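# Carry a limp spare robot arm to the other desk

## Task

A 5.7 kg spare robot arm sits unpowered on one desk, so its joints flop loosely. Move it onto the other desk so that it ends at rest, wholly on the desktop with nothing hanging past any edge. No part of it may drop freely by more than a few centimetres at any point, or the task fails. At the end the robot must have released it and backed away, and the arm must stay put without the robot's help. The robot must not topple or finish leaning, or the task fails.

## Robot and tools

ROBOT. A wheeled base with a central column, a tilting head and two six-joint arms (left_ and right_), each ending in a two-finger gripper. Folded, it measures 0.73 m long, 0.62 m wide and 1.88 m tall, with its front 0.40 m ahead of the column. The base drives forward or back and turns in place. It cannot move sideways.

FRAMES. Base frame: origin on the floor between the drive wheels, under the column; x forward, y left, z up. left_hand and right_hand are reported in this frame, with a position and quat_wxyz. Each marks where the fingers meet; the fingertips extend 8 mm past it. The hand's z axis runs along the fingers and its y axis across the opening. The odometry frame is the base frame as it stood when the scene began.

execute_actions. Arguments: actions, a list holding one action or none (empty list = just report), and cameras, a list drawn from cam_head_left, cam_head_right, cam_left_wrist, cam_right_wrist, nav_camera, all (null or omitted = all, [] = none). An action may contain:
- base: exactly one key. translate_m is a straight drive in metres, an offset from where the base last measured itself, forward positive, -3 to 3. rotate_rad is a turn in place in radians, an offset, left (counter-clockwise from above) positive, -3.2 to 3.2.
- joints: absolute targets by name, not offsets. head_tilt_rad -0.61 to 1.308 (positive tilts down). For each arm, joint1 to joint6 in radians: joint1 -2.879 to 2.879, joint2 0 to 3.141, joint3 0 to 3.019, joint4 -1.692 to 1.57, joint5 -1.57 to 1.57 (positive swings the hand toward the robot's right), joint6 -2.094 to 2.094 (roll, positive clockwise seen from behind). left_gripper_m and right_gripper_m are the fingertip gap in metres, 0 (closed) to 0.093.
- speeds: optional caps for this action only: translate_m 0.05 to 0.8 m/s, rotate_rad 0.1 to 1 rad/s (defaults are the maxima). Speeds do not slow arms.
All motions in an action start at once. Unknown keys or out-of-range values get the whole call rejected with nothing moving. A base move that would need more than 8.667 s at its cap is rejected; no action runs past 15 s. Joints left out may keep pushing toward earlier targets.

wait: seconds, 0 to 10. Commands nothing and returns the same report as an empty action.
zoom_image: camera name and region [x0, y0, x1, y1] in that camera's pixels from the top-left, at most 504 by 504, taken from its latest full image.
read_manual: section, only "licences"; no motion.
finished_scene: scene, an integer (1 or 2), the current scene's number. Irreversible; it reports success.

ARM GEOMETRY (typical). With left joint1 at -1.57 or right joint1 at 1.57 and joints 5, 6 at 0, an arm works in a vertical plane facing forward, 0.23 m beside the column. Let a = j2 - 0.35, b = 1.05 + j2 - j3, c = b - j4 (c = 1.57 means fingers straight down). Hand point: ahead = 0.12 + 0.39 sin a + 0.38 cos b + 0.25 cos c; up = 1.46 + 0.39 cos a - 0.38 sin b - 0.25 sin c. Example: j2, j3, j4 = 0.93, 0.78, 0.14 gives 0.60 m ahead, 1.21 m up. Real hands usually sit up to 5 cm lower and nearer the column (about 12 cm under heavy or distant loads). Reach is about 1 m from the shoulder, down to 0.47 m above the floor; the floor is out of reach. Tested loads per arm with fingers down: 3.2 kg near 0.4 m ahead at 0.65-1.2 m height; 2 kg out to 0.6 m; 1 kg out to 0.8 m at 0.9-1.2 m. One gripper holds roughly 2-6 kg. A 5.7 kg object therefore likely needs both arms, or pushing and sliding rather than lifting. Small joint changes (under 0.03 rad, 0.08 for joints 2 and 3) may not move anything. For gentle contact, step about 0.05 rad per call from your last target.

GRIPPER. Fingers are 7 cm long; the body is 10 cm wide and 7 cm thick; the wrist camera projects 11 cm to one side. To grasp, command a gap smaller than the object; off_target is then expected. A reported gap 0.002 m or more above the target means something is held.

RESULTS. base_status and joint_status per motion: done (within tolerance; for the base, wheels turned the full amount even if slipping), off_target, time_out, contact_stop (base wheel stalled; back off 0.05 m before retrying or turning), not_followed (a safety check blocked an arm's targets, with a cause: line; back the moved joints off by 0.05 rad or more, or move the other arm away), limit_stop_at_motor_heat. on_its_own covers what you didn't command; "held at" is a target, not a position. motor_effort lists left_wheel and right_wheel in percent, peak in brackets. wheel_motors_off is 1 while the wheels are cut out. base_odometry counts wheel turns only; if turned_by_wheels and turned_by_imu disagree by over about 4% and 0.05 rad, the base hit something or slipped. base_tilt gives forward and right lean in degrees; a drop of 0.5 or more in forward during a move means leaning back, so reverse 0.05 m. Motor temperatures are listed per arm, joints in joint_positions order; MOTOR HOT appears at 85 °C, and at 100 °C an OVER-TEMPERATURE FAULT drops that arm and its load. To relieve a blocked arm, resend its reported positions as targets (a loaded arm sags a little each time).

CAMERAS. Head cameras sit 1.47-1.58 m up, looking down by about head_tilt_rad. Wrist cameras are fisheye, 0.10 m behind the fingertips, looking along the fingers; with the arm forward and fingers down, image-up points away from the robot. nav_camera is at the base front, 0.23 m up, looking ahead.

AVOID. Letting the arms collide or press on each other; a table edge (0.30-1.20 m high) sliding over the base housing into the column; pushing with the base for about 3 s, which shuts off the wheels for 2 s; sustained hard arm pushes that overheat motors; any free drop of the object; finishing with the object still touching or supported by the robot.

Each tool is called after "Request:" as name(argument=value, ...) on one line, values as JSON.

## Session

Request:
execute_actions(actions=[])

Scene clock: 0.00 s.
Motor temperatures (°C, as the motors report them): left_arm=[25 27 25 24 24 23] | right_arm=[23 24 24 25 24 24]
base_odometry: x=+0.000 y=+0.000 heading=+0.000 (m, m, rad; odometry frame)
turned_by_wheels: +0.000 (rad since the last result)
turned_by_imu: +0.000 (rad since the last result)
base_tilt: forward=-0.3 right=-0.5 (deg)
base_status: not commanded
joint_positions: head_tilt_rad=+0.882 left_joint1_rad=-1.556 left_joint2_rad=+0.886 left_joint3_rad=+0.436 left_joint4_rad=-0.925 left_joint5_rad=+0.018 left_joint6_rad=-0.048 left_gripper_m=+0.094 right_joint1_rad=+1.549 right_joint2_rad=+0.885 right_joint3_rad=+0.407 right_joint4_rad=-0.993 right_joint5_rad=+0.011 right_joint6_rad=-0.039 right_gripper_m=+0.094
joint_status: not commanded
wheel_motors_off: 0
motor_effort: left_wheel=+0 right_wheel=+2 (%)
left_hand: x=+0.1651 y=+0.2248 z=+1.2434 quat_wxyz=(+0.412, +0.032, -0.910, -0.006) (m; base frame)
right_hand: x=+0.1392 y=-0.2316 z=+1.2616 quat_wxyz=(+0.456, +0.011, -0.890, +0.002) (m; base frame)
pictures: cam_head_left, cam_head_right, cam_left_wrist, cam_right_wrist, nav_camera
camera_calibration (this result's frames):
cam_head_left: T_world_to_cam=[[-0.0501812, -0.99874, -0.00080925, 0.0571468], [-0.71485, 0.0364832, -0.698325, 1.09728], [0.697474, -0.0344643, -0.71578, 1.00065], [0, 0, 0, 1]] pos_world=[0.0893277, 0.0515294, 1.48255]
cam_head_right: T_world_to_cam=[[-0.0449187, -0.998611, 0.0275311, -0.0790378], [-0.717498, 0.0130735, -0.696438, 1.09515], [0.695111, -0.0510365, -0.717088, 0.999826], [0, 0, 0, 1]] pos_world=[0.0872254, -0.0422178, 1.48184]
cam_left_wrist: T_world_to_cam=[[0.0410692, -0.998366, -0.0397305, 0.266628], [-0.0839877, -0.0430729, 0.995535, -1.20954], [-0.99562, -0.037549, -0.0856194, 0.402358], [0, 0, 0, 1]] pos_world=[0.28806, 0.229202, 1.24918]
cam_right_wrist: T_world_to_cam=[[0.0140233, -0.9999, 0.00178484, -0.231711], [0.0033569, 0.00183208, 0.999993, -1.25377], [-0.999896, -0.0140172, 0.00338226, 0.252677], [0, 0, 0, 1]] pos_world=[0.260109, -0.225849, 1.25332]
Images, in order (width x height): cam_head_left 504x504, cam_head_right 504x504, cam_left_wrist 616x616, cam_right_wrist 616x616, nav_camera 504x504.

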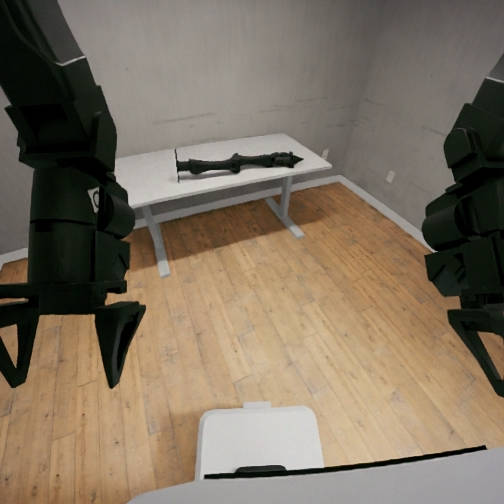

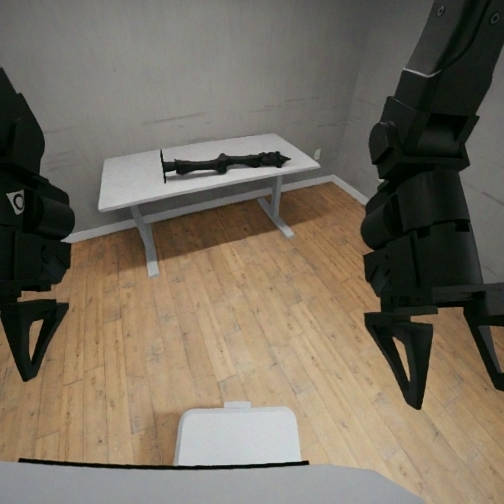

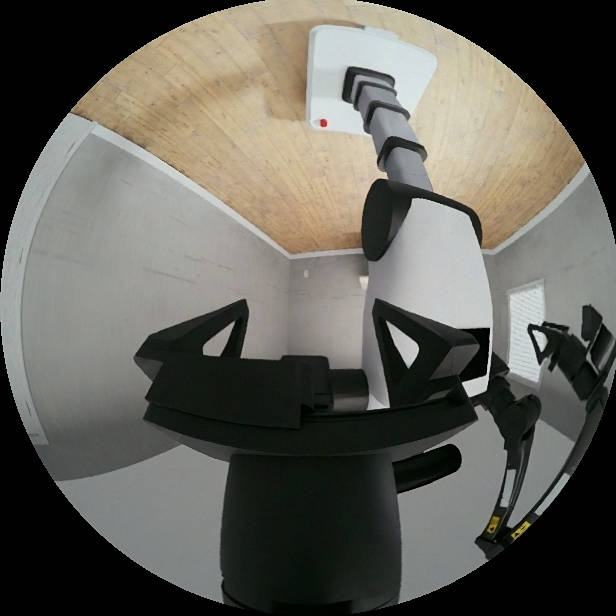

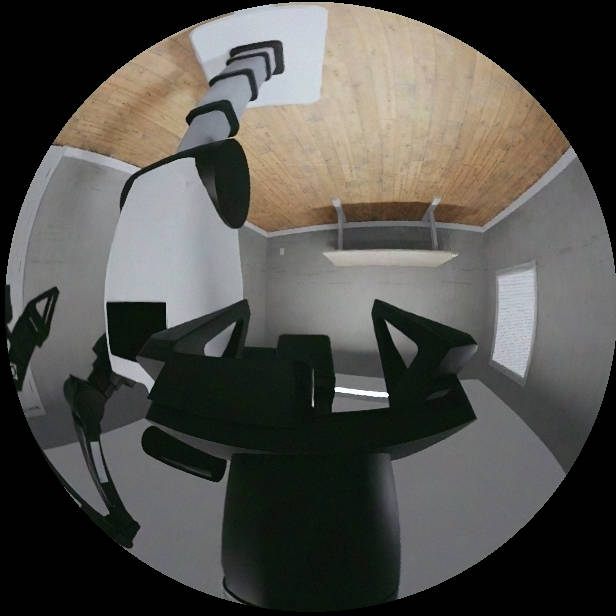

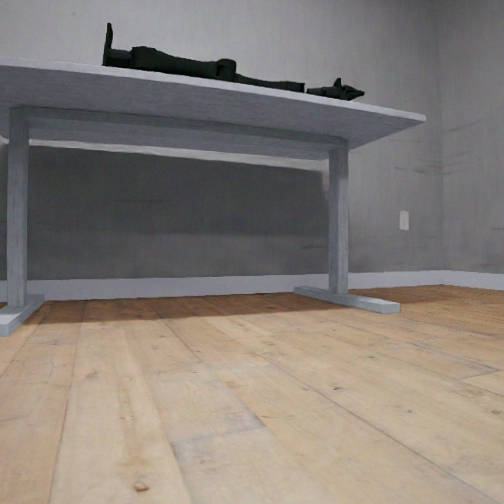

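Request:
zoom_image(camera="cam_head_right", region=[90, 125, 330, 225])

Request:
zoom_image(camera="cam_head_left", region=[160, 130, 320, 200])

Region (90, 125, 330, 225) of cam_head_right's 504x504 image, scaled by 2.100, with more detail than that image has; it fills the top 210 rows of this view, and the rest is white.

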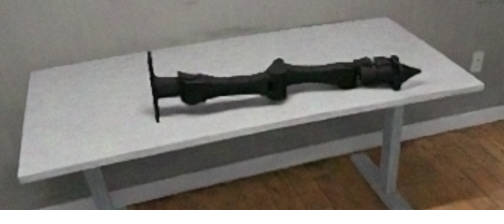

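Region (160, 130, 320, 200) of cam_head_left's 504x504 image, scaled by 3.150, with more detail than that image has; it fills the top 220 rows of this view, and the rest is white.

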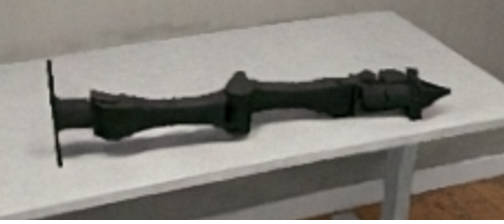

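Request:
execute_actions(actions=[{"base":{"rotate_rad":-0.165},"joints":{"head_tilt_rad":1.1}}], cameras=[])

Request:
execute_actions(actions=[{"base":{"translate_m":1.035},"joints":{"left_joint1_rad":-1.70,"left_joint2_rad":1.68,"left_joint3_rad":0.84,"left_joint4_rad":0.33,"left_joint5_rad":0,"left_joint6_rad":1.63,"right_joint1_rad":1.655,"right_joint2_rad":1.65,"right_joint3_rad":0.92,"right_joint4_rad":0.22,"right_joint5_rad":0,"right_joint6_rad":1.73}}], cameras=[])

Request:
execute_actions(actions=[{"base":{"rotate_rad":0.525}}], cameras=["cam_head_left","cam_head_right","cam_left_wrist","cam_right_wrist"])

Scene clock: 2.10 s.
Motor temperatures (°C, as the motors report them): left_arm=[25 27 25 24 24 23] | right_arm=[23 24 24 25 24 24]
base_odometry: x=+0.000 y=+0.000 heading=-0.164 (m, m, rad; odometry frame)
turned_by_wheels: -0.164 (rad since the last result)
turned_by_imu: -0.163 (rad since the last result)
base_tilt: forward=-0.1 right=-0.5 (deg)
base_status: done
joint_positions: head_tilt_rad=+1.099 left_joint1_rad=-1.556 left_joint2_rad=+0.886 left_joint3_rad=+0.437 left_joint4_rad=-0.925 left_joint5_rad=+0.018 left_joint6_rad=-0.048 left_gripper_m=+0.094 right_joint1_rad=+1.549 right_joint2_rad=+0.885 right_joint3_rad=+0.407 right_joint4_rad=-0.993 right_joint5_rad=+0.011 right_joint6_rad=-0.039 right_gripper_m=+0.094
joint_status: all done
wheel_motors_off: 0
motor_effort: left_wheel=+2(38) right_wheel=-1(30) (%)
left_hand: x=+0.1653 y=+0.2248 z=+1.2433 quat_wxyz=(+0.412, +0.032, -0.910, -0.006) (m; base frame)
right_hand: x=+0.1392 y=-0.2316 z=+1.2616 quat_wxyz=(+0.456, +0.011, -0.890, +0.002) (m; base frame)
pictures: none
No camera images: the call's "cameras" was empty. Leave "cameras" out to get every camera's image.

Scene clock: 5.27 s.
Motor temperatures (°C, as the motors report them): left_arm=[25 27 25 24 24 23] | right_arm=[23 24 24 25 24 24]
base_odometry: x=+1.021 y=-0.169 heading=-0.164 (m, m, rad; odometry frame)
turned_by_wheels: +0.000 (rad since the last result)
turned_by_imu: -0.001 (rad since the last result)
base_tilt: forward=-0.2 right=-0.6 (deg)
base_status: done
joint_positions: head_tilt_rad=+1.100 left_joint1_rad=-1.704 left_joint2_rad=+1.686 left_joint3_rad=+0.847 left_joint4_rad=+0.323 left_joint5_rad=+0.001 left_joint6_rad=+1.614 left_gripper_m=+0.094 right_joint1_rad=+1.659 right_joint2_rad=+1.657 right_joint3_rad=+0.922 right_joint4_rad=+0.207 right_joint5_rad=+0.003 right_joint6_rad=+1.720 right_gripper_m=+0.094
joint_status: all done
wheel_motors_off: 0
motor_effort: left_wheel=+0(57) right_wheel=+0(40) (%)
left_hand: x=+0.3786 y=+0.1447 z=+0.9399 quat_wxyz=(-0.044, -0.743, -0.666, +0.038) (m; base frame)
right_hand: x=+0.4132 y=-0.1715 z=+0.9379 quat_wxyz=(+0.029, -0.743, -0.668, -0.022) (m; base frame)
pictures: none
No camera images: the call's "cameras" was empty. Leave "cameras" out to get every camera's image.

Scene clock: 7.23 s.
Motor temperatures (°C, as the motors report them): left_arm=[25 27 25 24 24 23] | right_arm=[23 24 24 25 24 24]
base_odometry: x=+1.021 y=-0.169 heading=+0.361 (m, m, rad; odometry frame)
turned_by_wheels: +0.524 (rad since the last result)
turned_by_imu: +0.524 (rad since the last result)
base_tilt: forward=-0.2 right=-0.5 (deg)
base_status: done
joint_positions: head_tilt_rad=+1.100 left_joint1_rad=-1.703 left_joint2_rad=+1.686 left_joint3_rad=+0.847 left_joint4_rad=+0.323 left_joint5_rad=+0.001 left_joint6_rad=+1.614 left_gripper_m=+0.094 right_joint1_rad=+1.657 right_joint2_rad=+1.657 right_joint3_rad=+0.922 right_joint4_rad=+0.207 right_joint5_rad=+0.003 right_joint6_rad=+1.720 right_gripper_m=+0.094
joint_status: not commanded
wheel_motors_off: 0
motor_effort: left_wheel=-4(39) right_wheel=+3(28) (%)
left_hand: x=+0.3787 y=+0.1449 z=+0.9399 quat_wxyz=(-0.044, -0.743, -0.666, +0.038) (m; base frame)
right_hand: x=+0.4133 y=-0.1731 z=+0.9378 quat_wxyz=(+0.028, -0.743, -0.668, -0.021) (m; base frame)
pictures: cam_head_left, cam_head_right, cam_left_wrist, cam_right_wrist
camera_calibration (this result's frames):
cam_head_left: T_world_to_cam=[[-0.0491675, -0.99874, 0.0100683, 0.0403446], [-0.849021, 0.0364832, -0.527099, 0.840297], [0.526067, -0.0344643, -0.849745, 1.21553], [0, 0, 0, 1]] pos_world=[0.0759644, 0.0515294, 1.4754]
cam_head_right: T_world_to_cam=[[-0.0378972, -0.998611, 0.0365985, -0.0933527], [-0.851197, 0.0130735, -0.524684, 0.837331], [0.523477, -0.0510365, -0.85051, 1.21388], [0, 0, 0, 1]] pos_world=[0.0737592, -0.0422178, 1.47517]
cam_left_wrist: T_world_to_cam=[[-0.993226, 0.113069, -0.0267707, 0.38442], [0.0849534, 0.863825, 0.496577, -0.619375], [0.0792726, 0.490939, -0.86758, 0.83737], [0, 0, 0, 1]] pos_world=[0.368054, 0.0804686, 1.04434]
cam_right_wrist: T_world_to_cam=[[-0.993123, 0.116303, 0.0134426, 0.422044], [0.0977917, 0.760912, 0.641443, -0.502392], [0.0643732, 0.638346, -0.767053, 0.924249], [0, 0, 0, 1]] pos_world=[0.408775, -0.2568, 1.02553]
Images, in order (width x height): cam_head_left 504x504, cam_head_right 504x504, cam_left_wrist 616x616, cam_right_wrist 616x616.

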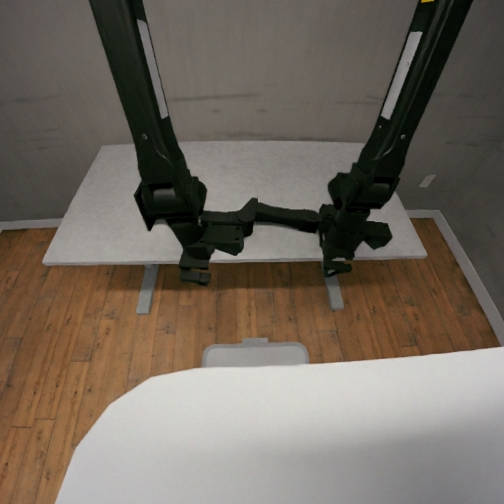

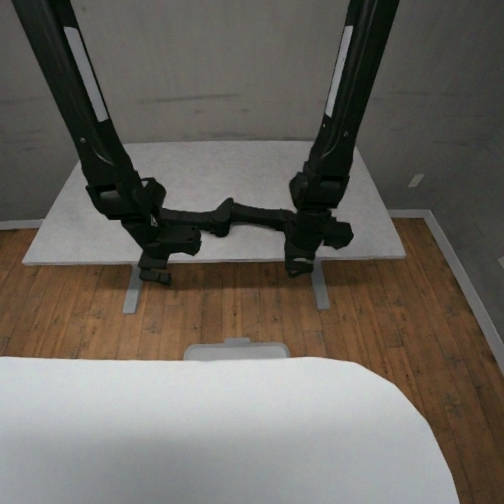

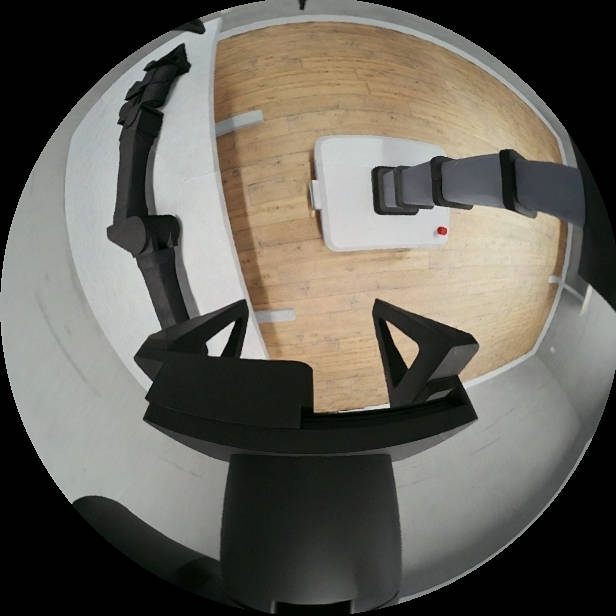

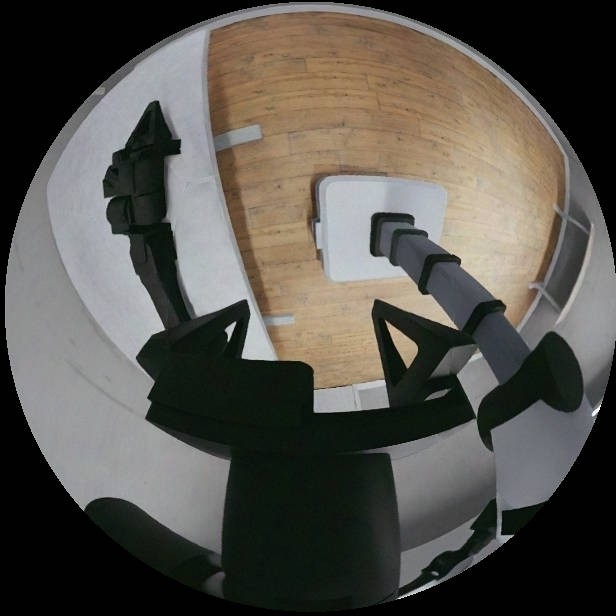

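Request:
zoom_image(camera="cam_head_left", region=[180, 180, 350, 270])

Request:
zoom_image(camera="cam_head_right", region=[150, 180, 320, 270])

Region (180, 180, 350, 270) of cam_head_left's 504x504 image, scaled by 2.965, with more detail than that image has; it fills the top 267 rows of this view, and the rest is white.

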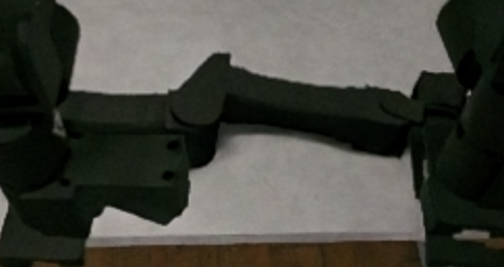

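Region (150, 180, 320, 270) of cam_head_right's 504x504 image, scaled by 2.965, with more detail than that image has; it fills the top 267 rows of this view, and the rest is white.

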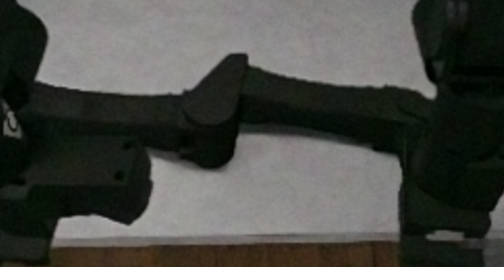

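Request:
execute_actions(actions=[{"base":{"translate_m":0.255},"joints":{"head_tilt_rad":1.2,"left_joint2_rad":1.847,"left_joint3_rad":0.985,"left_joint4_rad":0.34,"right_joint1_rad":1.675,"right_joint2_rad":1.812,"right_joint3_rad":1.05,"right_joint4_rad":0.24,"right_joint6_rad":1.81}}], cameras=["cam_left_wrist","cam_right_wrist"])

Scene clock: 9.47 s.
Motor temperatures (°C, as the motors report them): left_arm=[25 27 25 24 24 23] | right_arm=[23 24 24 25 24 24]
base_odometry: x=+1.260 y=-0.079 heading=+0.361 (m, m, rad; odometry frame)
turned_by_wheels: +0.000 (rad since the last result)
turned_by_imu: +0.000 (rad since the last result)
base_tilt: forward=-0.2 right=-0.4 (deg)
base_status: done
joint_positions: head_tilt_rad=+1.199 left_joint1_rad=-1.703 left_joint2_rad=+1.852 left_joint3_rad=+0.992 left_joint4_rad=+0.332 left_joint5_rad=+0.001 left_joint6_rad=+1.615 left_gripper_m=+0.094 right_joint1_rad=+1.671 right_joint2_rad=+1.818 right_joint3_rad=+1.049 right_joint4_rad=+0.228 right_joint5_rad=+0.003 right_joint6_rad=+1.801 right_gripper_m=+0.094
joint_status: all done
wheel_motors_off: 0
motor_effort: left_wheel=+0(40) right_wheel=-1(56) (%)
left_hand: x=+0.3775 y=+0.1381 z=+0.8798 quat_wxyz=(-0.040, -0.744, -0.666, +0.042) (m; base frame)
right_hand: x=+0.4079 y=-0.1597 z=+0.8806 quat_wxyz=(+0.038, -0.767, -0.640, -0.019) (m; base frame)
pictures: cam_left_wrist, cam_right_wrist
camera_calibration (this result's frames):
cam_left_wrist: T_world_to_cam=[[-0.993272, 0.114717, -0.0158393, 0.372608], [0.0917949, 0.863318, 0.496242, -0.585718], [0.0706019, 0.491449, -0.86804, 0.79228], [0, 0, 0, 1]] pos_world=[0.36793, 0.073551, 0.98429]
cam_right_wrist: T_world_to_cam=[[-0.981705, 0.1873, 0.0342534, 0.404276], [0.164638, 0.744631, 0.646853, -0.510075], [0.0956491, 0.640659, -0.761845, 0.855192], [0, 0, 0, 1]] pos_world=[0.399059, -0.243789, 0.96762]
Images, in order (width x height): cam_left_wrist 616x616, cam_right_wrist 616x616.

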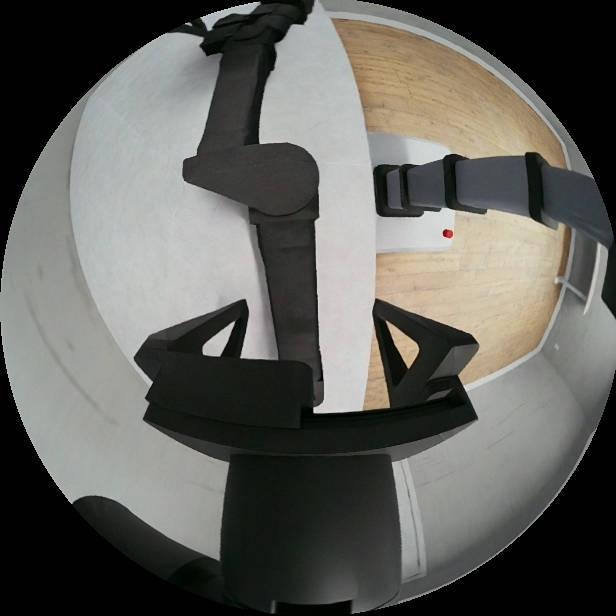

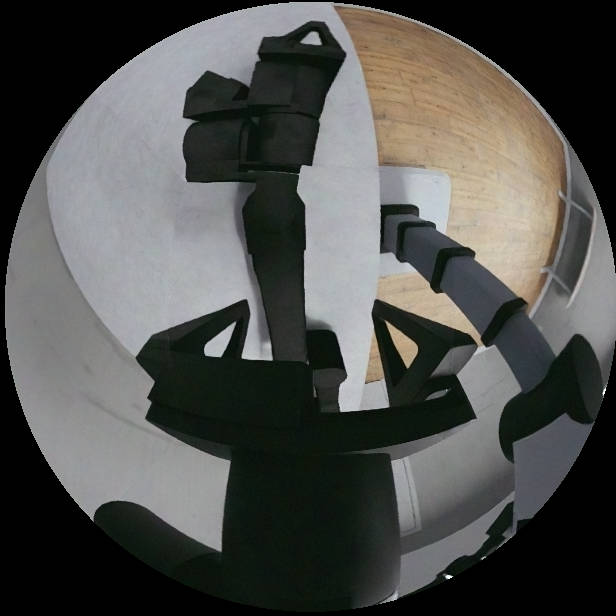

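Request:
execute_actions(actions=[{"base":{"translate_m":0.02},"joints":{"left_joint1_rad":-1.668,"left_joint2_rad":1.94,"left_joint3_rad":1.06,"left_joint4_rad":0.355,"left_joint6_rad":1.56,"right_joint1_rad":1.705,"right_joint2_rad":1.95,"right_joint3_rad":1.184,"right_joint4_rad":0.25,"right_joint6_rad":1.83}}], cameras=["cam_left_wrist","cam_right_wrist"])

Scene clock: 11.00 s.
Motor temperatures (°C, as the motors report them): left_arm=[25 27 25 24 24 23] | right_arm=[23 24 24 25 24 24]
base_odometry: x=+1.278 y=-0.072 heading=+0.361 (m, m, rad; odometry frame)
turned_by_wheels: +0.000 (rad since the last result)
turned_by_imu: +0.000 (rad since the last result)
base_tilt: forward=-0.2 right=-0.4 (deg)
base_status: done
joint_positions: head_tilt_rad=+1.199 left_joint1_rad=-1.671 left_joint2_rad=+1.930 left_joint3_rad=+1.072 left_joint4_rad=+0.350 left_joint5_rad=+0.001 left_joint6_rad=+1.571 left_gripper_m=+0.094 right_joint1_rad=+1.705 right_joint2_rad=+1.944 right_joint3_rad=+1.191 right_joint4_rad=+0.240 right_joint5_rad=+0.003 right_joint6_rad=+1.821 right_gripper_m=+0.094
joint_status: all done
wheel_motors_off: 0
motor_effort: left_wheel=+0(33) right_wheel=+1(35) (%)
left_hand: x=+0.3853 y=+0.1562 z=+0.8474 quat_wxyz=(-0.036, -0.724, -0.689, +0.026) (m; base frame)
right_hand: x=+0.4206 y=-0.1300 z=+0.8334 quat_wxyz=(+0.042, -0.768, -0.638, -0.039) (m; base frame)
pictures: cam_left_wrist, cam_right_wrist
camera_calibration (this result's frames):
cam_left_wrist: T_world_to_cam=[[-0.998121, 0.0540873, -0.0287968, 0.400057], [0.03124, 0.853466, 0.520211, -0.581416], [0.0527139, 0.518334, -0.853552, 0.745129], [0, 0, 0, 1]] pos_world=[0.37819, 0.0883553, 0.949986]
cam_right_wrist: T_world_to_cam=[[-0.981352, 0.191633, 0.0149884, 0.429248], [0.151471, 0.722962, 0.674079, -0.523706], [0.11834, 0.663779, -0.738507, 0.772984], [0, 0, 0, 1]] pos_world=[0.409095, -0.216729, 0.91744]
Images, in order (width x height): cam_left_wrist 616x616, cam_right_wrist 616x616.

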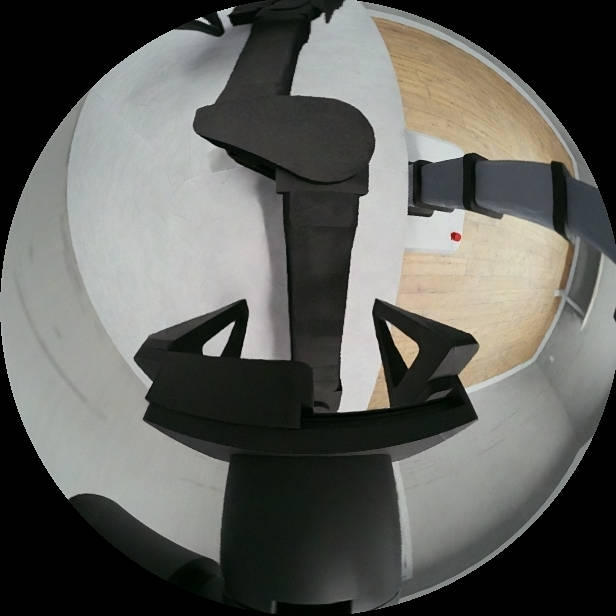

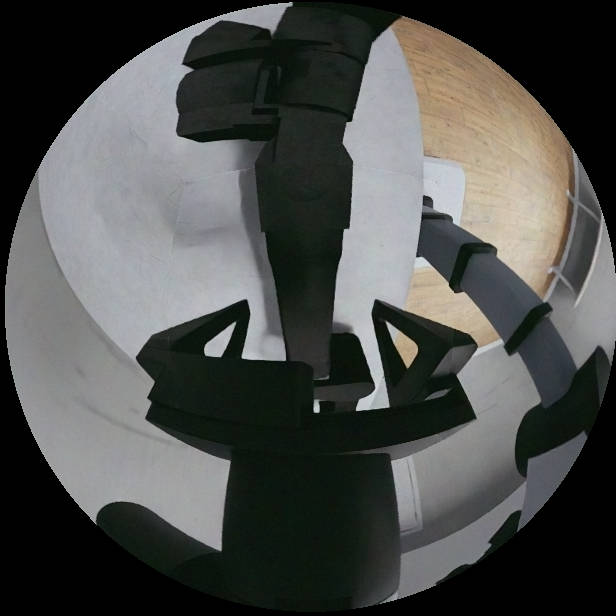

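Request:
execute_actions(actions=[{"joints":{"left_joint2_rad":2.035,"left_joint3_rad":1.156,"left_joint4_rad":0.335,"right_joint2_rad":2.045,"right_joint3_rad":1.292,"right_joint4_rad":0.215,"right_joint5_rad":0.08}}], cameras=[])

Scene clock: 12.07 s.
Motor temperatures (°C, as the motors report them): left_arm=[25 27 25 24 24 23] | right_arm=[23 24 24 25 24 24]
base_odometry: x=+1.278 y=-0.072 heading=+0.361 (m, m, rad; odometry frame)
turned_by_wheels: +0.000 (rad since the last result)
turned_by_imu: +0.000 (rad since the last result)
base_tilt: forward=-0.1 right=-0.4 (deg)
base_status: not commanded
joint_positions: head_tilt_rad=+1.199 left_joint1_rad=-1.671 left_joint2_rad=+2.037 left_joint3_rad=+1.162 left_joint4_rad=+0.341 left_joint5_rad=+0.001 left_joint6_rad=+1.571 left_gripper_m=+0.094 right_joint1_rad=+1.705 right_joint2_rad=+2.046 right_joint3_rad=+1.292 right_joint4_rad=+0.227 right_joint5_rad=+0.075 right_joint6_rad=+1.821 right_gripper_m=+0.094
joint_status: all done
wheel_motors_off: 0
motor_effort: left_wheel=+0(1) right_wheel=+0(1) (%)
left_hand: x=+0.3698 y=+0.1536 z=+0.8088 quat_wxyz=(-0.027, -0.724, -0.688, +0.035) (m; base frame)
right_hand: x=+0.4150 y=-0.1382 z=+0.7938 quat_wxyz=(+0.016, -0.768, -0.640, -0.012) (m; base frame)
pictures: none
No camera images: the call's "cameras" was empty. Leave "cameras" out to get every camera's image.

Request:
execute_actions(actions=[{"joints":{"left_joint2_rad":2.118,"left_joint3_rad":1.263,"left_joint4_rad":0.318,"right_joint2_rad":2.125,"right_joint3_rad":1.39,"right_joint4_rad":0.198}}], cameras=["cam_left_wrist","cam_right_wrist"])

Scene clock: 13.13 s.
Motor temperatures (°C, as the motors report them): left_arm=[25 27 25 24 24 23] | right_arm=[23 24 24 25 24 24]
base_odometry: x=+1.278 y=-0.072 heading=+0.361 (m, m, rad; odometry frame)
turned_by_wheels: +0.000 (rad since the last result)
turned_by_imu: +0.000 (rad since the last result)
base_tilt: forward=-0.1 right=-0.3 (deg)
base_status: not commanded
joint_positions: head_tilt_rad=+1.199 left_joint1_rad=-1.671 left_joint2_rad=+2.115 left_joint3_rad=+1.269 left_joint4_rad=+0.326 left_joint5_rad=+0.001 left_joint6_rad=+1.571 left_gripper_m=+0.094 right_joint1_rad=+1.705 right_joint2_rad=+2.120 right_joint3_rad=+1.390 right_joint4_rad=+0.211 right_joint5_rad=+0.076 right_joint6_rad=+1.821 right_gripper_m=+0.094
joint_status: all done
wheel_motors_off: 0
motor_effort: left_wheel=+0(1) right_wheel=+1(3) (%)
left_hand: x=+0.3789 y=+0.1503 z=+0.7756 quat_wxyz=(-0.032, -0.724, -0.689, +0.030) (m; base frame)
right_hand: x=+0.4211 y=-0.1344 z=+0.7639 quat_wxyz=(+0.014, -0.769, -0.639, -0.015) (m; base frame)
pictures: cam_left_wrist, cam_right_wrist
camera_calibration (this result's frames):
cam_left_wrist: T_world_to_cam=[[-0.998339, 0.0551548, -0.0166386, 0.382444], [0.0384599, 0.853112, 0.520308, -0.541591], [0.0428921, 0.518804, -0.853817, 0.691131], [0, 0, 0, 1]] pos_world=[0.372995, 0.0823831, 0.878257]
cam_right_wrist: T_world_to_cam=[[-0.98131, 0.192428, 0.00150954, 0.441966], [0.151939, 0.769966, 0.619731, -0.426141], [0.118092, 0.608378, -0.784813, 0.752574], [0, 0, 0, 1]] pos_world=[0.409581, -0.214782, 0.854056]
Images, in order (width x height): cam_left_wrist 616x616, cam_right_wrist 616x616.

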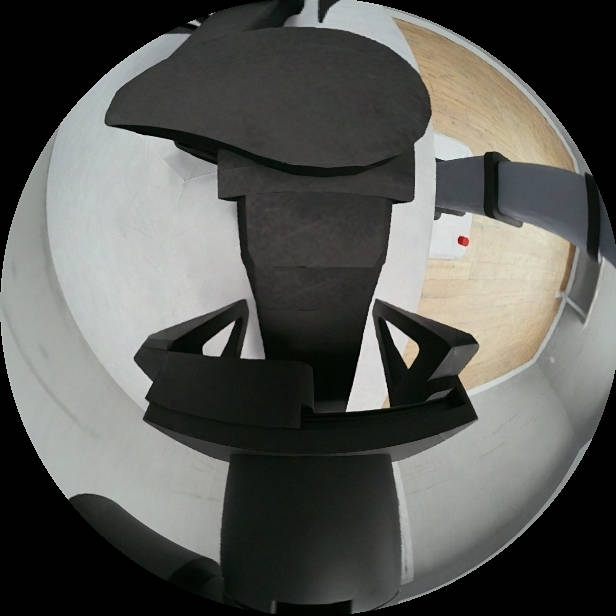

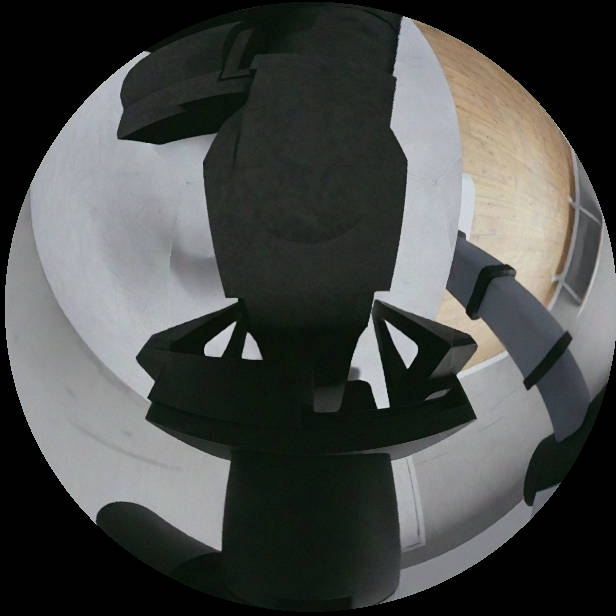

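Matches the scene 1 grasp. Close.

Request:
execute_actions(actions=[{"joints":{"left_gripper_m":0.0,"right_gripper_m":0.0}}], cameras=[])

Scene clock: 13.97 s.
Motor temperatures (°C, as the motors report them): left_arm=[25 27 25 24 24 23] | right_arm=[23 24 24 25 24 24]
base_odometry: x=+1.278 y=-0.072 heading=+0.361 (m, m, rad; odometry frame)
turned_by_wheels: +0.000 (rad since the last result)
turned_by_imu: +0.000 (rad since the last result)
base_tilt: forward=-0.3 right=-0.4 (deg)
base_status: not commanded
joint_positions: head_tilt_rad=+1.199 left_joint1_rad=-1.671 left_joint2_rad=+2.115 left_joint3_rad=+1.269 left_joint4_rad=+0.323 left_joint5_rad=+0.001 left_joint6_rad=+1.572 left_gripper_m=+0.053 right_joint1_rad=+1.705 right_joint2_rad=+2.120 right_joint3_rad=+1.394 right_joint4_rad=+0.210 right_joint5_rad=+0.080 right_joint6_rad=+1.813 right_gripper_m=+0.054
joint_status: left_gripper_m off_target (ended at +0.053, target +0.000); right_gripper_m off_target (ended at +0.054, target +0.000)
wheel_motors_off: 0
motor_effort: left_wheel=+0(1) right_wheel=-1(0) (%)
left_hand: x=+0.3781 y=+0.1503 z=+0.7755 quat_wxyz=(-0.031, -0.724, -0.688, +0.031) (m; base frame)
right_hand: x=+0.4234 y=-0.1349 z=+0.7636 quat_wxyz=(+0.011, -0.766, -0.642, -0.016) (m; base frame)
pictures: none
No camera images: the call's "cameras" was empty. Leave "cameras" out to get every camera's image.

Request:
execute_actions(actions=[{"joints":{"left_joint2_rad":1.92,"left_joint3_rad":1.095,"left_joint4_rad":0.335,"right_joint2_rad":1.89,"right_joint3_rad":1.215,"right_joint4_rad":0.216}}], cameras=["cam_head_right"])

Scene clock: 15.20 s.
Motor temperatures (°C, as the motors report them): left_arm=[25 27 25 24 24 23] | right_arm=[23 25 24 25 24 24]
base_odometry: x=+1.278 y=-0.072 heading=+0.361 (m, m, rad; odometry frame)
turned_by_wheels: +0.000 (rad since the last result)
turned_by_imu: +0.000 (rad since the last result)
base_tilt: forward=-0.2 right=-0.5 (deg)
base_status: not commanded
joint_positions: head_tilt_rad=+1.199 left_joint1_rad=-1.680 left_joint2_rad=+2.009 left_joint3_rad=+1.144 left_joint4_rad=+0.326 left_joint5_rad=+0.007 left_joint6_rad=+1.562 left_gripper_m=+0.053 right_joint1_rad=+1.709 right_joint2_rad=+1.985 right_joint3_rad=+1.237 right_joint4_rad=+0.217 right_joint5_rad=+0.080 right_joint6_rad=+1.810 right_gripper_m=+0.054
joint_status: all done
wheel_motors_off: 0
motor_effort: left_wheel=-1(2) right_wheel=+1(2) (%)
left_hand: x=+0.3730 y=+0.1464 z=+0.8188 quat_wxyz=(-0.030, -0.723, -0.689, +0.042) (m; base frame)
right_hand: x=+0.4187 y=-0.1387 z=+0.8167 quat_wxyz=(+0.017, -0.764, -0.644, -0.011) (m; base frame)
pictures: cam_head_right
camera_calibration (this result's frames):
cam_head_right: T_world_to_cam=[[-0.0340912, -0.998611, 0.0401676, -0.0990395], [-0.898922, 0.0130735, -0.437914, 0.706091], [0.43678, -0.0510365, -0.898119, 1.29153], [0, 0, 0, 1]] pos_world=[0.0672295, -0.0422178, 1.47313]
Images, in order (width x height): cam_head_right 504x504.

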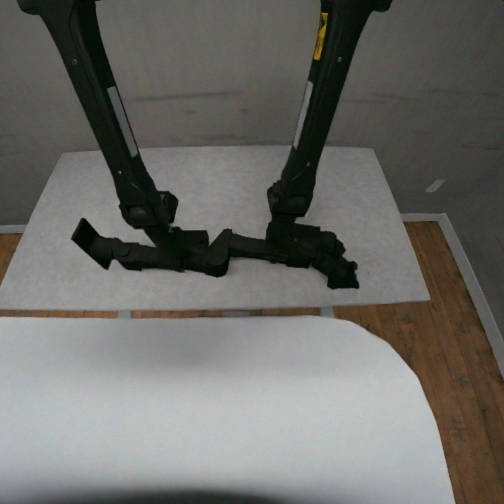

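Request:
execute_actions(actions=[{"joints":{"left_joint1_rad":-1.69,"left_joint2_rad":1.747,"left_joint3_rad":0.93,"left_joint4_rad":0.34,"right_joint1_rad":1.72,"right_joint2_rad":1.71,"right_joint3_rad":1.042,"right_joint4_rad":0.213}}], cameras=["cam_head_right"])

Scene clock: 16.43 s.
Motor temperatures (°C, as the motors report them): left_arm=[25 27 25 24 24 23] | right_arm=[23 25 24 25 24 24]
base_odometry: x=+1.278 y=-0.072 heading=+0.361 (m, m, rad; odometry frame)
turned_by_wheels: +0.000 (rad since the last result)
turned_by_imu: +0.000 (rad since the last result)
base_tilt: forward=-0.1 right=-0.4 (deg)
base_status: not commanded
joint_positions: head_tilt_rad=+1.199 left_joint1_rad=-1.692 left_joint2_rad=+1.817 left_joint3_rad=+0.979 left_joint4_rad=+0.327 left_joint5_rad=+0.002 left_joint6_rad=+1.559 left_gripper_m=+0.053 right_joint1_rad=+1.721 right_joint2_rad=+1.792 right_joint3_rad=+1.073 right_joint4_rad=+0.217 right_joint5_rad=+0.082 right_joint6_rad=+1.812 right_gripper_m=+0.054
joint_status: all done
wheel_motors_off: 0
motor_effort: left_wheel=-1(2) right_wheel=+0(1) (%)
left_hand: x=+0.3891 y=+0.1457 z=+0.8896 quat_wxyz=(-0.042, -0.723, -0.689, +0.034) (m; base frame)
right_hand: x=+0.4341 y=-0.1383 z=+0.8889 quat_wxyz=(+0.012, -0.764, -0.645, -0.025) (m; base frame)
pictures: cam_head_right
camera_calibration (this result's frames):
cam_head_right: T_world_to_cam=[[-0.0340912, -0.998611, 0.0401676, -0.0990395], [-0.898922, 0.0130735, -0.437914, 0.706091], [0.43678, -0.0510365, -0.898119, 1.29153], [0, 0, 0, 1]] pos_world=[0.0672295, -0.0422178, 1.47313]
Images, in order (width x height): cam_head_right 504x504.

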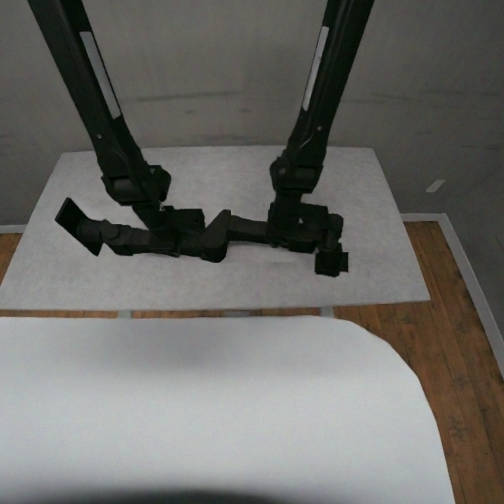

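Request:
execute_actions(actions=[{"base":{"translate_m":-1.2},"speeds":{"translate_m":0.55},"joints":{"head_tilt_rad":0.9,"left_joint1_rad":-1.71,"left_joint2_rad":1.562,"left_joint3_rad":0.775,"left_joint4_rad":0.295,"right_joint1_rad":1.735,"right_joint2_rad":1.52,"right_joint3_rad":0.90,"right_joint4_rad":0.155}}], cameras=["cam_head_right"])

Scene clock: 20.73 s.
Motor temperatures (°C, as the motors report them): left_arm=[25 28 26 24 24 23] | right_arm=[23 25 24 25 24 24]
base_odometry: x=+0.156 y=-0.495 heading=+0.360 (m, m, rad; odometry frame)
turned_by_wheels: -0.001 (rad since the last result)
turned_by_imu: +0.001 (rad since the last result)
base_tilt: forward=-0.2 right=-0.4 (deg)
base_status: done
joint_positions: head_tilt_rad=+0.914 left_joint1_rad=-1.707 left_joint2_rad=+1.639 left_joint3_rad=+0.815 left_joint4_rad=+0.287 left_joint5_rad=+0.003 left_joint6_rad=+1.545 left_gripper_m=+0.053 right_joint1_rad=+1.736 right_joint2_rad=+1.622 right_joint3_rad=+0.922 right_joint4_rad=+0.165 right_joint5_rad=+0.080 right_joint6_rad=+1.819 right_gripper_m=+0.054
joint_status: all done
wheel_motors_off: 0
motor_effort: left_wheel=-1(36) right_wheel=+1(38) (%)
left_hand: x=+0.3750 y=+0.1441 z=+0.9559 quat_wxyz=(-0.038, -0.721, -0.690, +0.048) (m; base frame)
right_hand: x=+0.4192 y=-0.1384 z=+0.9518 quat_wxyz=(+0.027, -0.763, -0.646, -0.016) (m; base frame)
pictures: cam_head_right
camera_calibration (this result's frames):
cam_head_right: T_world_to_cam=[[-0.044002, -0.998611, 0.0289737, -0.0813052], [-0.739711, 0.0130735, -0.672797, 1.05985], [0.671484, -0.0510365, -0.739259, 1.03515], [0, 0, 0, 1]] pos_world=[0.0853193, -0.0422178, 1.48067]
Images, in order (width x height): cam_head_right 504x504.

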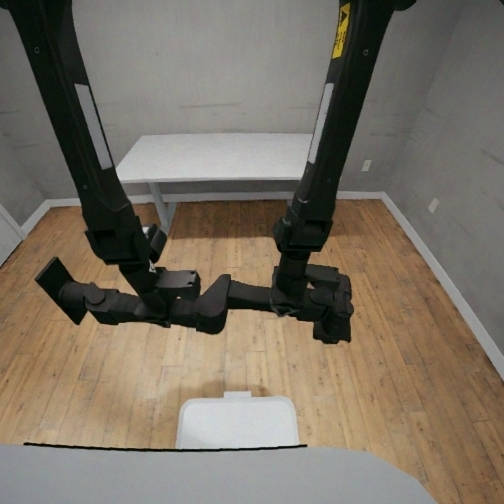

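Request:
execute_actions(actions=[{"base":{"rotate_rad":3.14},"speeds":{"rotate_rad":0.8},"joints":{"left_joint1_rad":-1.82,"left_joint5_rad":-0.085,"left_joint6_rad":1.50,"left_joint4_rad":0.305,"right_joint1_rad":1.635,"right_joint5_rad":-0.005,"right_joint6_rad":1.77,"right_joint4_rad":0.175,"right_joint2_rad":1.50}}], cameras=["cam_head_left","cam_head_right","nav_camera"])

Scene clock: 26.17 s.
Motor temperatures (°C, as the motors report them): left_arm=[25 28 26 24 24 23] | right_arm=[23 25 24 25 24 24]
base_odometry: x=+0.156 y=-0.495 heading=-2.784 (m, m, rad; odometry frame)
turned_by_wheels: +3.139 (rad since the last result)
turned_by_imu: +3.139 (rad since the last result)
base_tilt: forward=-0.1 right=-0.6 (deg)
base_status: done
joint_positions: head_tilt_rad=+0.914 left_joint1_rad=-1.800 left_joint2_rad=+1.639 left_joint3_rad=+0.827 left_joint4_rad=+0.300 left_joint5_rad=-0.086 left_joint6_rad=+1.500 left_gripper_m=+0.053 right_joint1_rad=+1.646 right_joint2_rad=+1.618 right_joint3_rad=+0.926 right_joint4_rad=+0.171 right_joint5_rad=-0.009 right_joint6_rad=+1.763 right_gripper_m=+0.054
joint_status: all done
wheel_motors_off: 0
motor_effort: left_wheel=-5(40) right_wheel=+3(54) (%)
left_hand: x=+0.3821 y=+0.1045 z=+0.9609 quat_wxyz=(-0.045, -0.720, -0.691, +0.036) (m; base frame)
right_hand: x=+0.4275 y=-0.1776 z=+0.9487 quat_wxyz=(+0.028, -0.759, -0.650, -0.025) (m; base frame)
pictures: cam_head_left, cam_head_right, nav_camera
camera_calibration (this result's frames):
cam_head_left: T_world_to_cam=[[-0.0501811, -0.99874, 0.000818965, 0.0546393], [-0.737127, 0.0364832, -0.674769, 1.06211], [0.673889, -0.0344643, -0.738029, 1.03609], [0, 0, 0, 1]] pos_world=[0.0874434, 0.0515294, 1.4813]
cam_head_right: T_world_to_cam=[[-0.044002, -0.998611, 0.0289736, -0.0813052], [-0.739711, 0.0130735, -0.672797, 1.05985], [0.671484, -0.0510365, -0.739259, 1.03515], [0, 0, 0, 1]] pos_world=[0.0853193, -0.0422178, 1.48067]
Images, in order (width x height): cam_head_left 504x504, cam_head_right 504x504, nav_camera 504x504.

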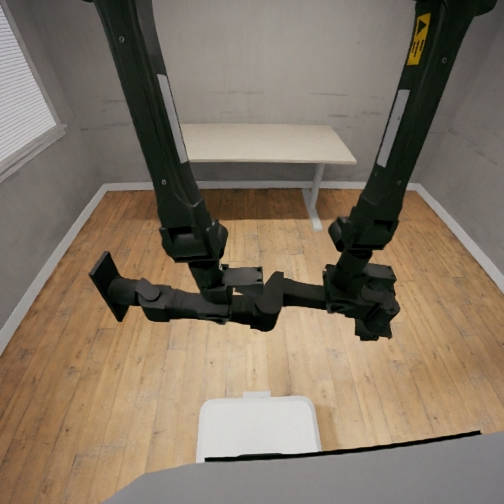

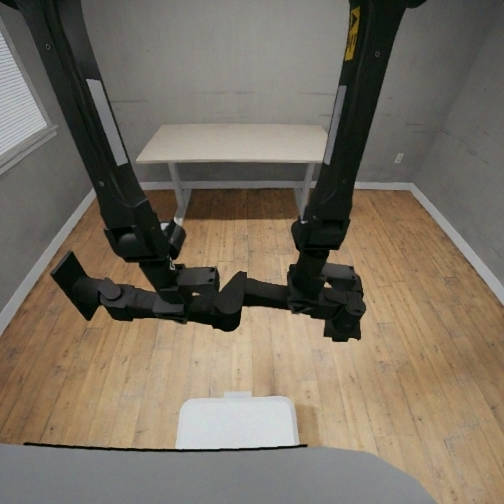

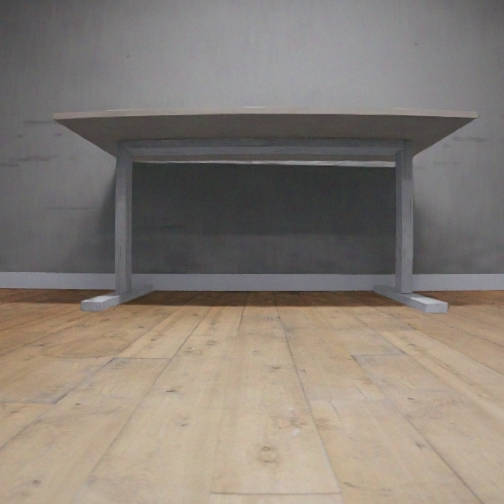

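Request:
execute_actions(actions=[{"base":{"translate_m":1.5},"speeds":{"translate_m":0.6},"joints":{"head_tilt_rad":1.2}}], cameras=["cam_head_left","cam_head_right"])

Scene clock: 30.60 s.
Motor temperatures (°C, as the motors report them): left_arm=[25 28 26 24 24 23] | right_arm=[23 26 24 25 24 24]
base_odometry: x=-1.250 y=-1.020 heading=-2.784 (m, m, rad; odometry frame)
turned_by_wheels: +0.000 (rad since the last result)
turned_by_imu: -0.001 (rad since the last result)
base_tilt: forward=-0.2 right=-0.4 (deg)
base_status: done
joint_positions: head_tilt_rad=+1.199 left_joint1_rad=-1.801 left_joint2_rad=+1.638 left_joint3_rad=+0.828 left_joint4_rad=+0.309 left_joint5_rad=-0.085 left_joint6_rad=+1.498 left_gripper_m=+0.053 right_joint1_rad=+1.645 right_joint2_rad=+1.611 right_joint3_rad=+0.928 right_joint4_rad=+0.171 right_joint5_rad=-0.007 right_joint6_rad=+1.758 right_gripper_m=+0.054
joint_status: all done
wheel_motors_off: 0
motor_effort: left_wheel=+0(37) right_wheel=+1(56) (%)
left_hand: x=+0.3852 y=+0.1035 z=+0.9611 quat_wxyz=(-0.049, -0.719, -0.692, +0.033) (m; base frame)
right_hand: x=+0.4321 y=-0.1788 z=+0.9505 quat_wxyz=(+0.024, -0.758, -0.651, -0.027) (m; base frame)
pictures: cam_head_left, cam_head_right
camera_calibration (this result's frames):
cam_head_left: T_world_to_cam=[[-0.047937, -0.99874, 0.0148611, 0.0329022], [-0.8968, 0.0364832, -0.44093, 0.709986], [0.439832, -0.0344643, -0.897418, 1.29326], [0, 0, 0, 1]] pos_world=[0.0694768, 0.0515294, 1.47316]
cam_head_right: T_world_to_cam=[[-0.034109, -0.998611, 0.0401525, -0.0990152], [-0.898727, 0.0130735, -0.438313, 0.706696], [0.437179, -0.0510365, -0.897925, 1.29121], [0, 0, 0, 1]] pos_world=[0.0672592, -0.0422178, 1.47314]
Images, in order (width x height): cam_head_left 504x504, cam_head_right 504x504.

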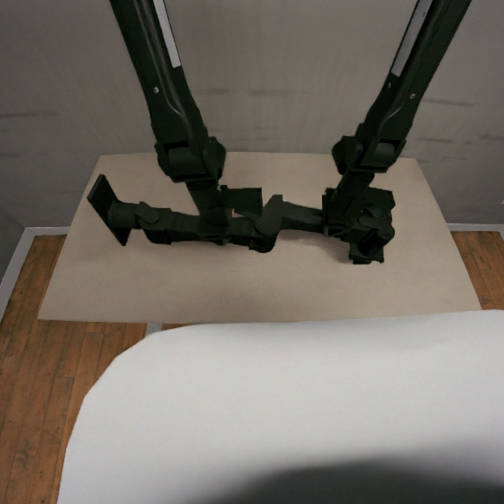

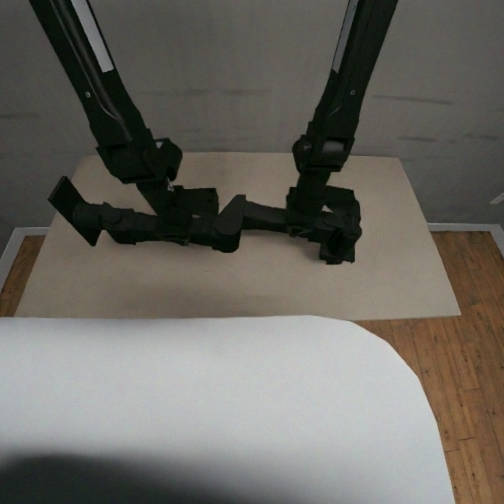

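Request:
execute_actions(actions=[{"base":{"translate_m":0.035},"joints":{"left_joint1_rad":-1.81,"left_joint2_rad":1.704,"left_joint3_rad":0.883,"left_joint4_rad":0.33,"right_joint2_rad":1.625,"right_joint3_rad":0.993,"right_joint4_rad":0.195}}], cameras=["cam_head_right"])

Scene clock: 31.70 s.
Motor temperatures (°C, as the motors report them): left_arm=[25 28 26 24 24 23] | right_arm=[23 26 24 25 24 24]
base_odometry: x=-1.283 y=-1.032 heading=-2.784 (m, m, rad; odometry frame)
turned_by_wheels: +0.000 (rad since the last result)
turned_by_imu: +0.000 (rad since the last result)
base_tilt: forward=-0.1 right=-0.5 (deg)
base_status: done
joint_positions: head_tilt_rad=+1.199 left_joint1_rad=-1.791 left_joint2_rad=+1.781 left_joint3_rad=+0.947 left_joint4_rad=+0.329 left_joint5_rad=-0.087 left_joint6_rad=+1.500 left_gripper_m=+0.053 right_joint1_rad=+1.634 right_joint2_rad=+1.728 right_joint3_rad=+1.025 right_joint4_rad=+0.190 right_joint5_rad=-0.002 right_joint6_rad=+1.754 right_gripper_m=+0.054
joint_status: all done
wheel_motors_off: 0
motor_effort: left_wheel=+0(32) right_wheel=+0(39) (%)
left_hand: x=+0.3870 y=+0.0994 z=+0.9102 quat_wxyz=(-0.045, -0.719, -0.693, +0.030) (m; base frame)
right_hand: x=+0.4355 y=-0.1839 z=+0.9078 quat_wxyz=(+0.018, -0.758, -0.651, -0.022) (m; base frame)
pictures: cam_head_right
camera_calibration (this result's frames):
cam_head_right: T_world_to_cam=[[-0.0340941, -0.998611, 0.0401651, -0.0990354], [-0.898889, 0.0130735, -0.43798, 0.706192], [0.436847, -0.0510365, -0.898087, 1.29148], [0, 0, 0, 1]] pos_world=[0.0672345, -0.0422178, 1.47313]
Images, in order (width x height): cam_head_right 504x504.

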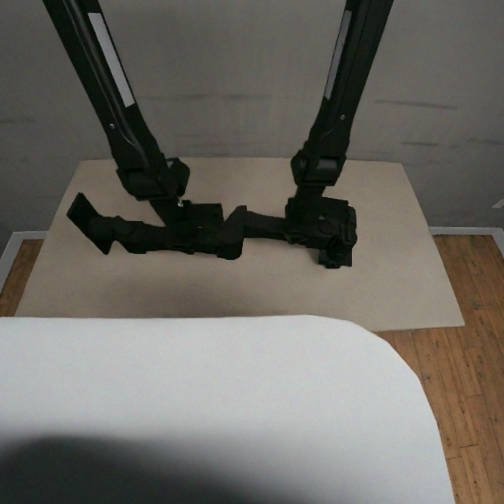

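Request:
execute_actions(actions=[{"joints":{"left_joint2_rad":1.76,"left_joint3_rad":0.925,"left_joint4_rad":0.335,"right_joint2_rad":1.705,"right_joint3_rad":1.055,"right_joint4_rad":0.205}}], cameras=["cam_head_right"])

Scene clock: 32.73 s.
Motor temperatures (°C, as the motors report them): left_arm=[25 28 26 24 24 23] | right_arm=[23 26 24 25 24 24]
base_odometry: x=-1.283 y=-1.032 heading=-2.784 (m, m, rad; odometry frame)
turned_by_wheels: +0.000 (rad since the last result)
turned_by_imu: +0.000 (rad since the last result)
base_tilt: forward=-0.1 right=-0.4 (deg)
base_status: not commanded
joint_positions: head_tilt_rad=+1.199 left_joint1_rad=-1.784 left_joint2_rad=+1.836 left_joint3_rad=+0.987 left_joint4_rad=+0.335 left_joint5_rad=-0.089 left_joint6_rad=+1.485 left_gripper_m=+0.053 right_joint1_rad=+1.636 right_joint2_rad=+1.756 right_joint3_rad=+1.050 right_joint4_rad=+0.190 right_joint5_rad=-0.002 right_joint6_rad=+1.742 right_gripper_m=+0.054
joint_status: all done
wheel_motors_off: 0
motor_effort: left_wheel=+0(0) right_wheel=+1(2) (%)
left_hand: x=+0.3815 y=+0.1011 z=+0.8902 quat_wxyz=(-0.038, -0.713, -0.699, +0.031) (m; base frame)
right_hand: x=+0.4352 y=-0.1820 z=+0.8975 quat_wxyz=(+0.020, -0.754, -0.656, -0.021) (m; base frame)
pictures: cam_head_right
camera_calibration (this result's frames):
cam_head_right: T_world_to_cam=[[-0.0340941, -0.998611, 0.0401651, -0.0990354], [-0.898889, 0.0130735, -0.43798, 0.706192], [0.436847, -0.0510365, -0.898087, 1.29148], [0, 0, 0, 1]] pos_world=[0.0672345, -0.0422178, 1.47313]
Images, in order (width x height): cam_head_right 504x504.

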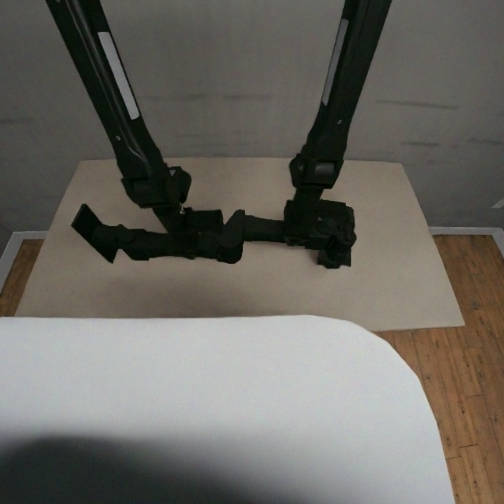

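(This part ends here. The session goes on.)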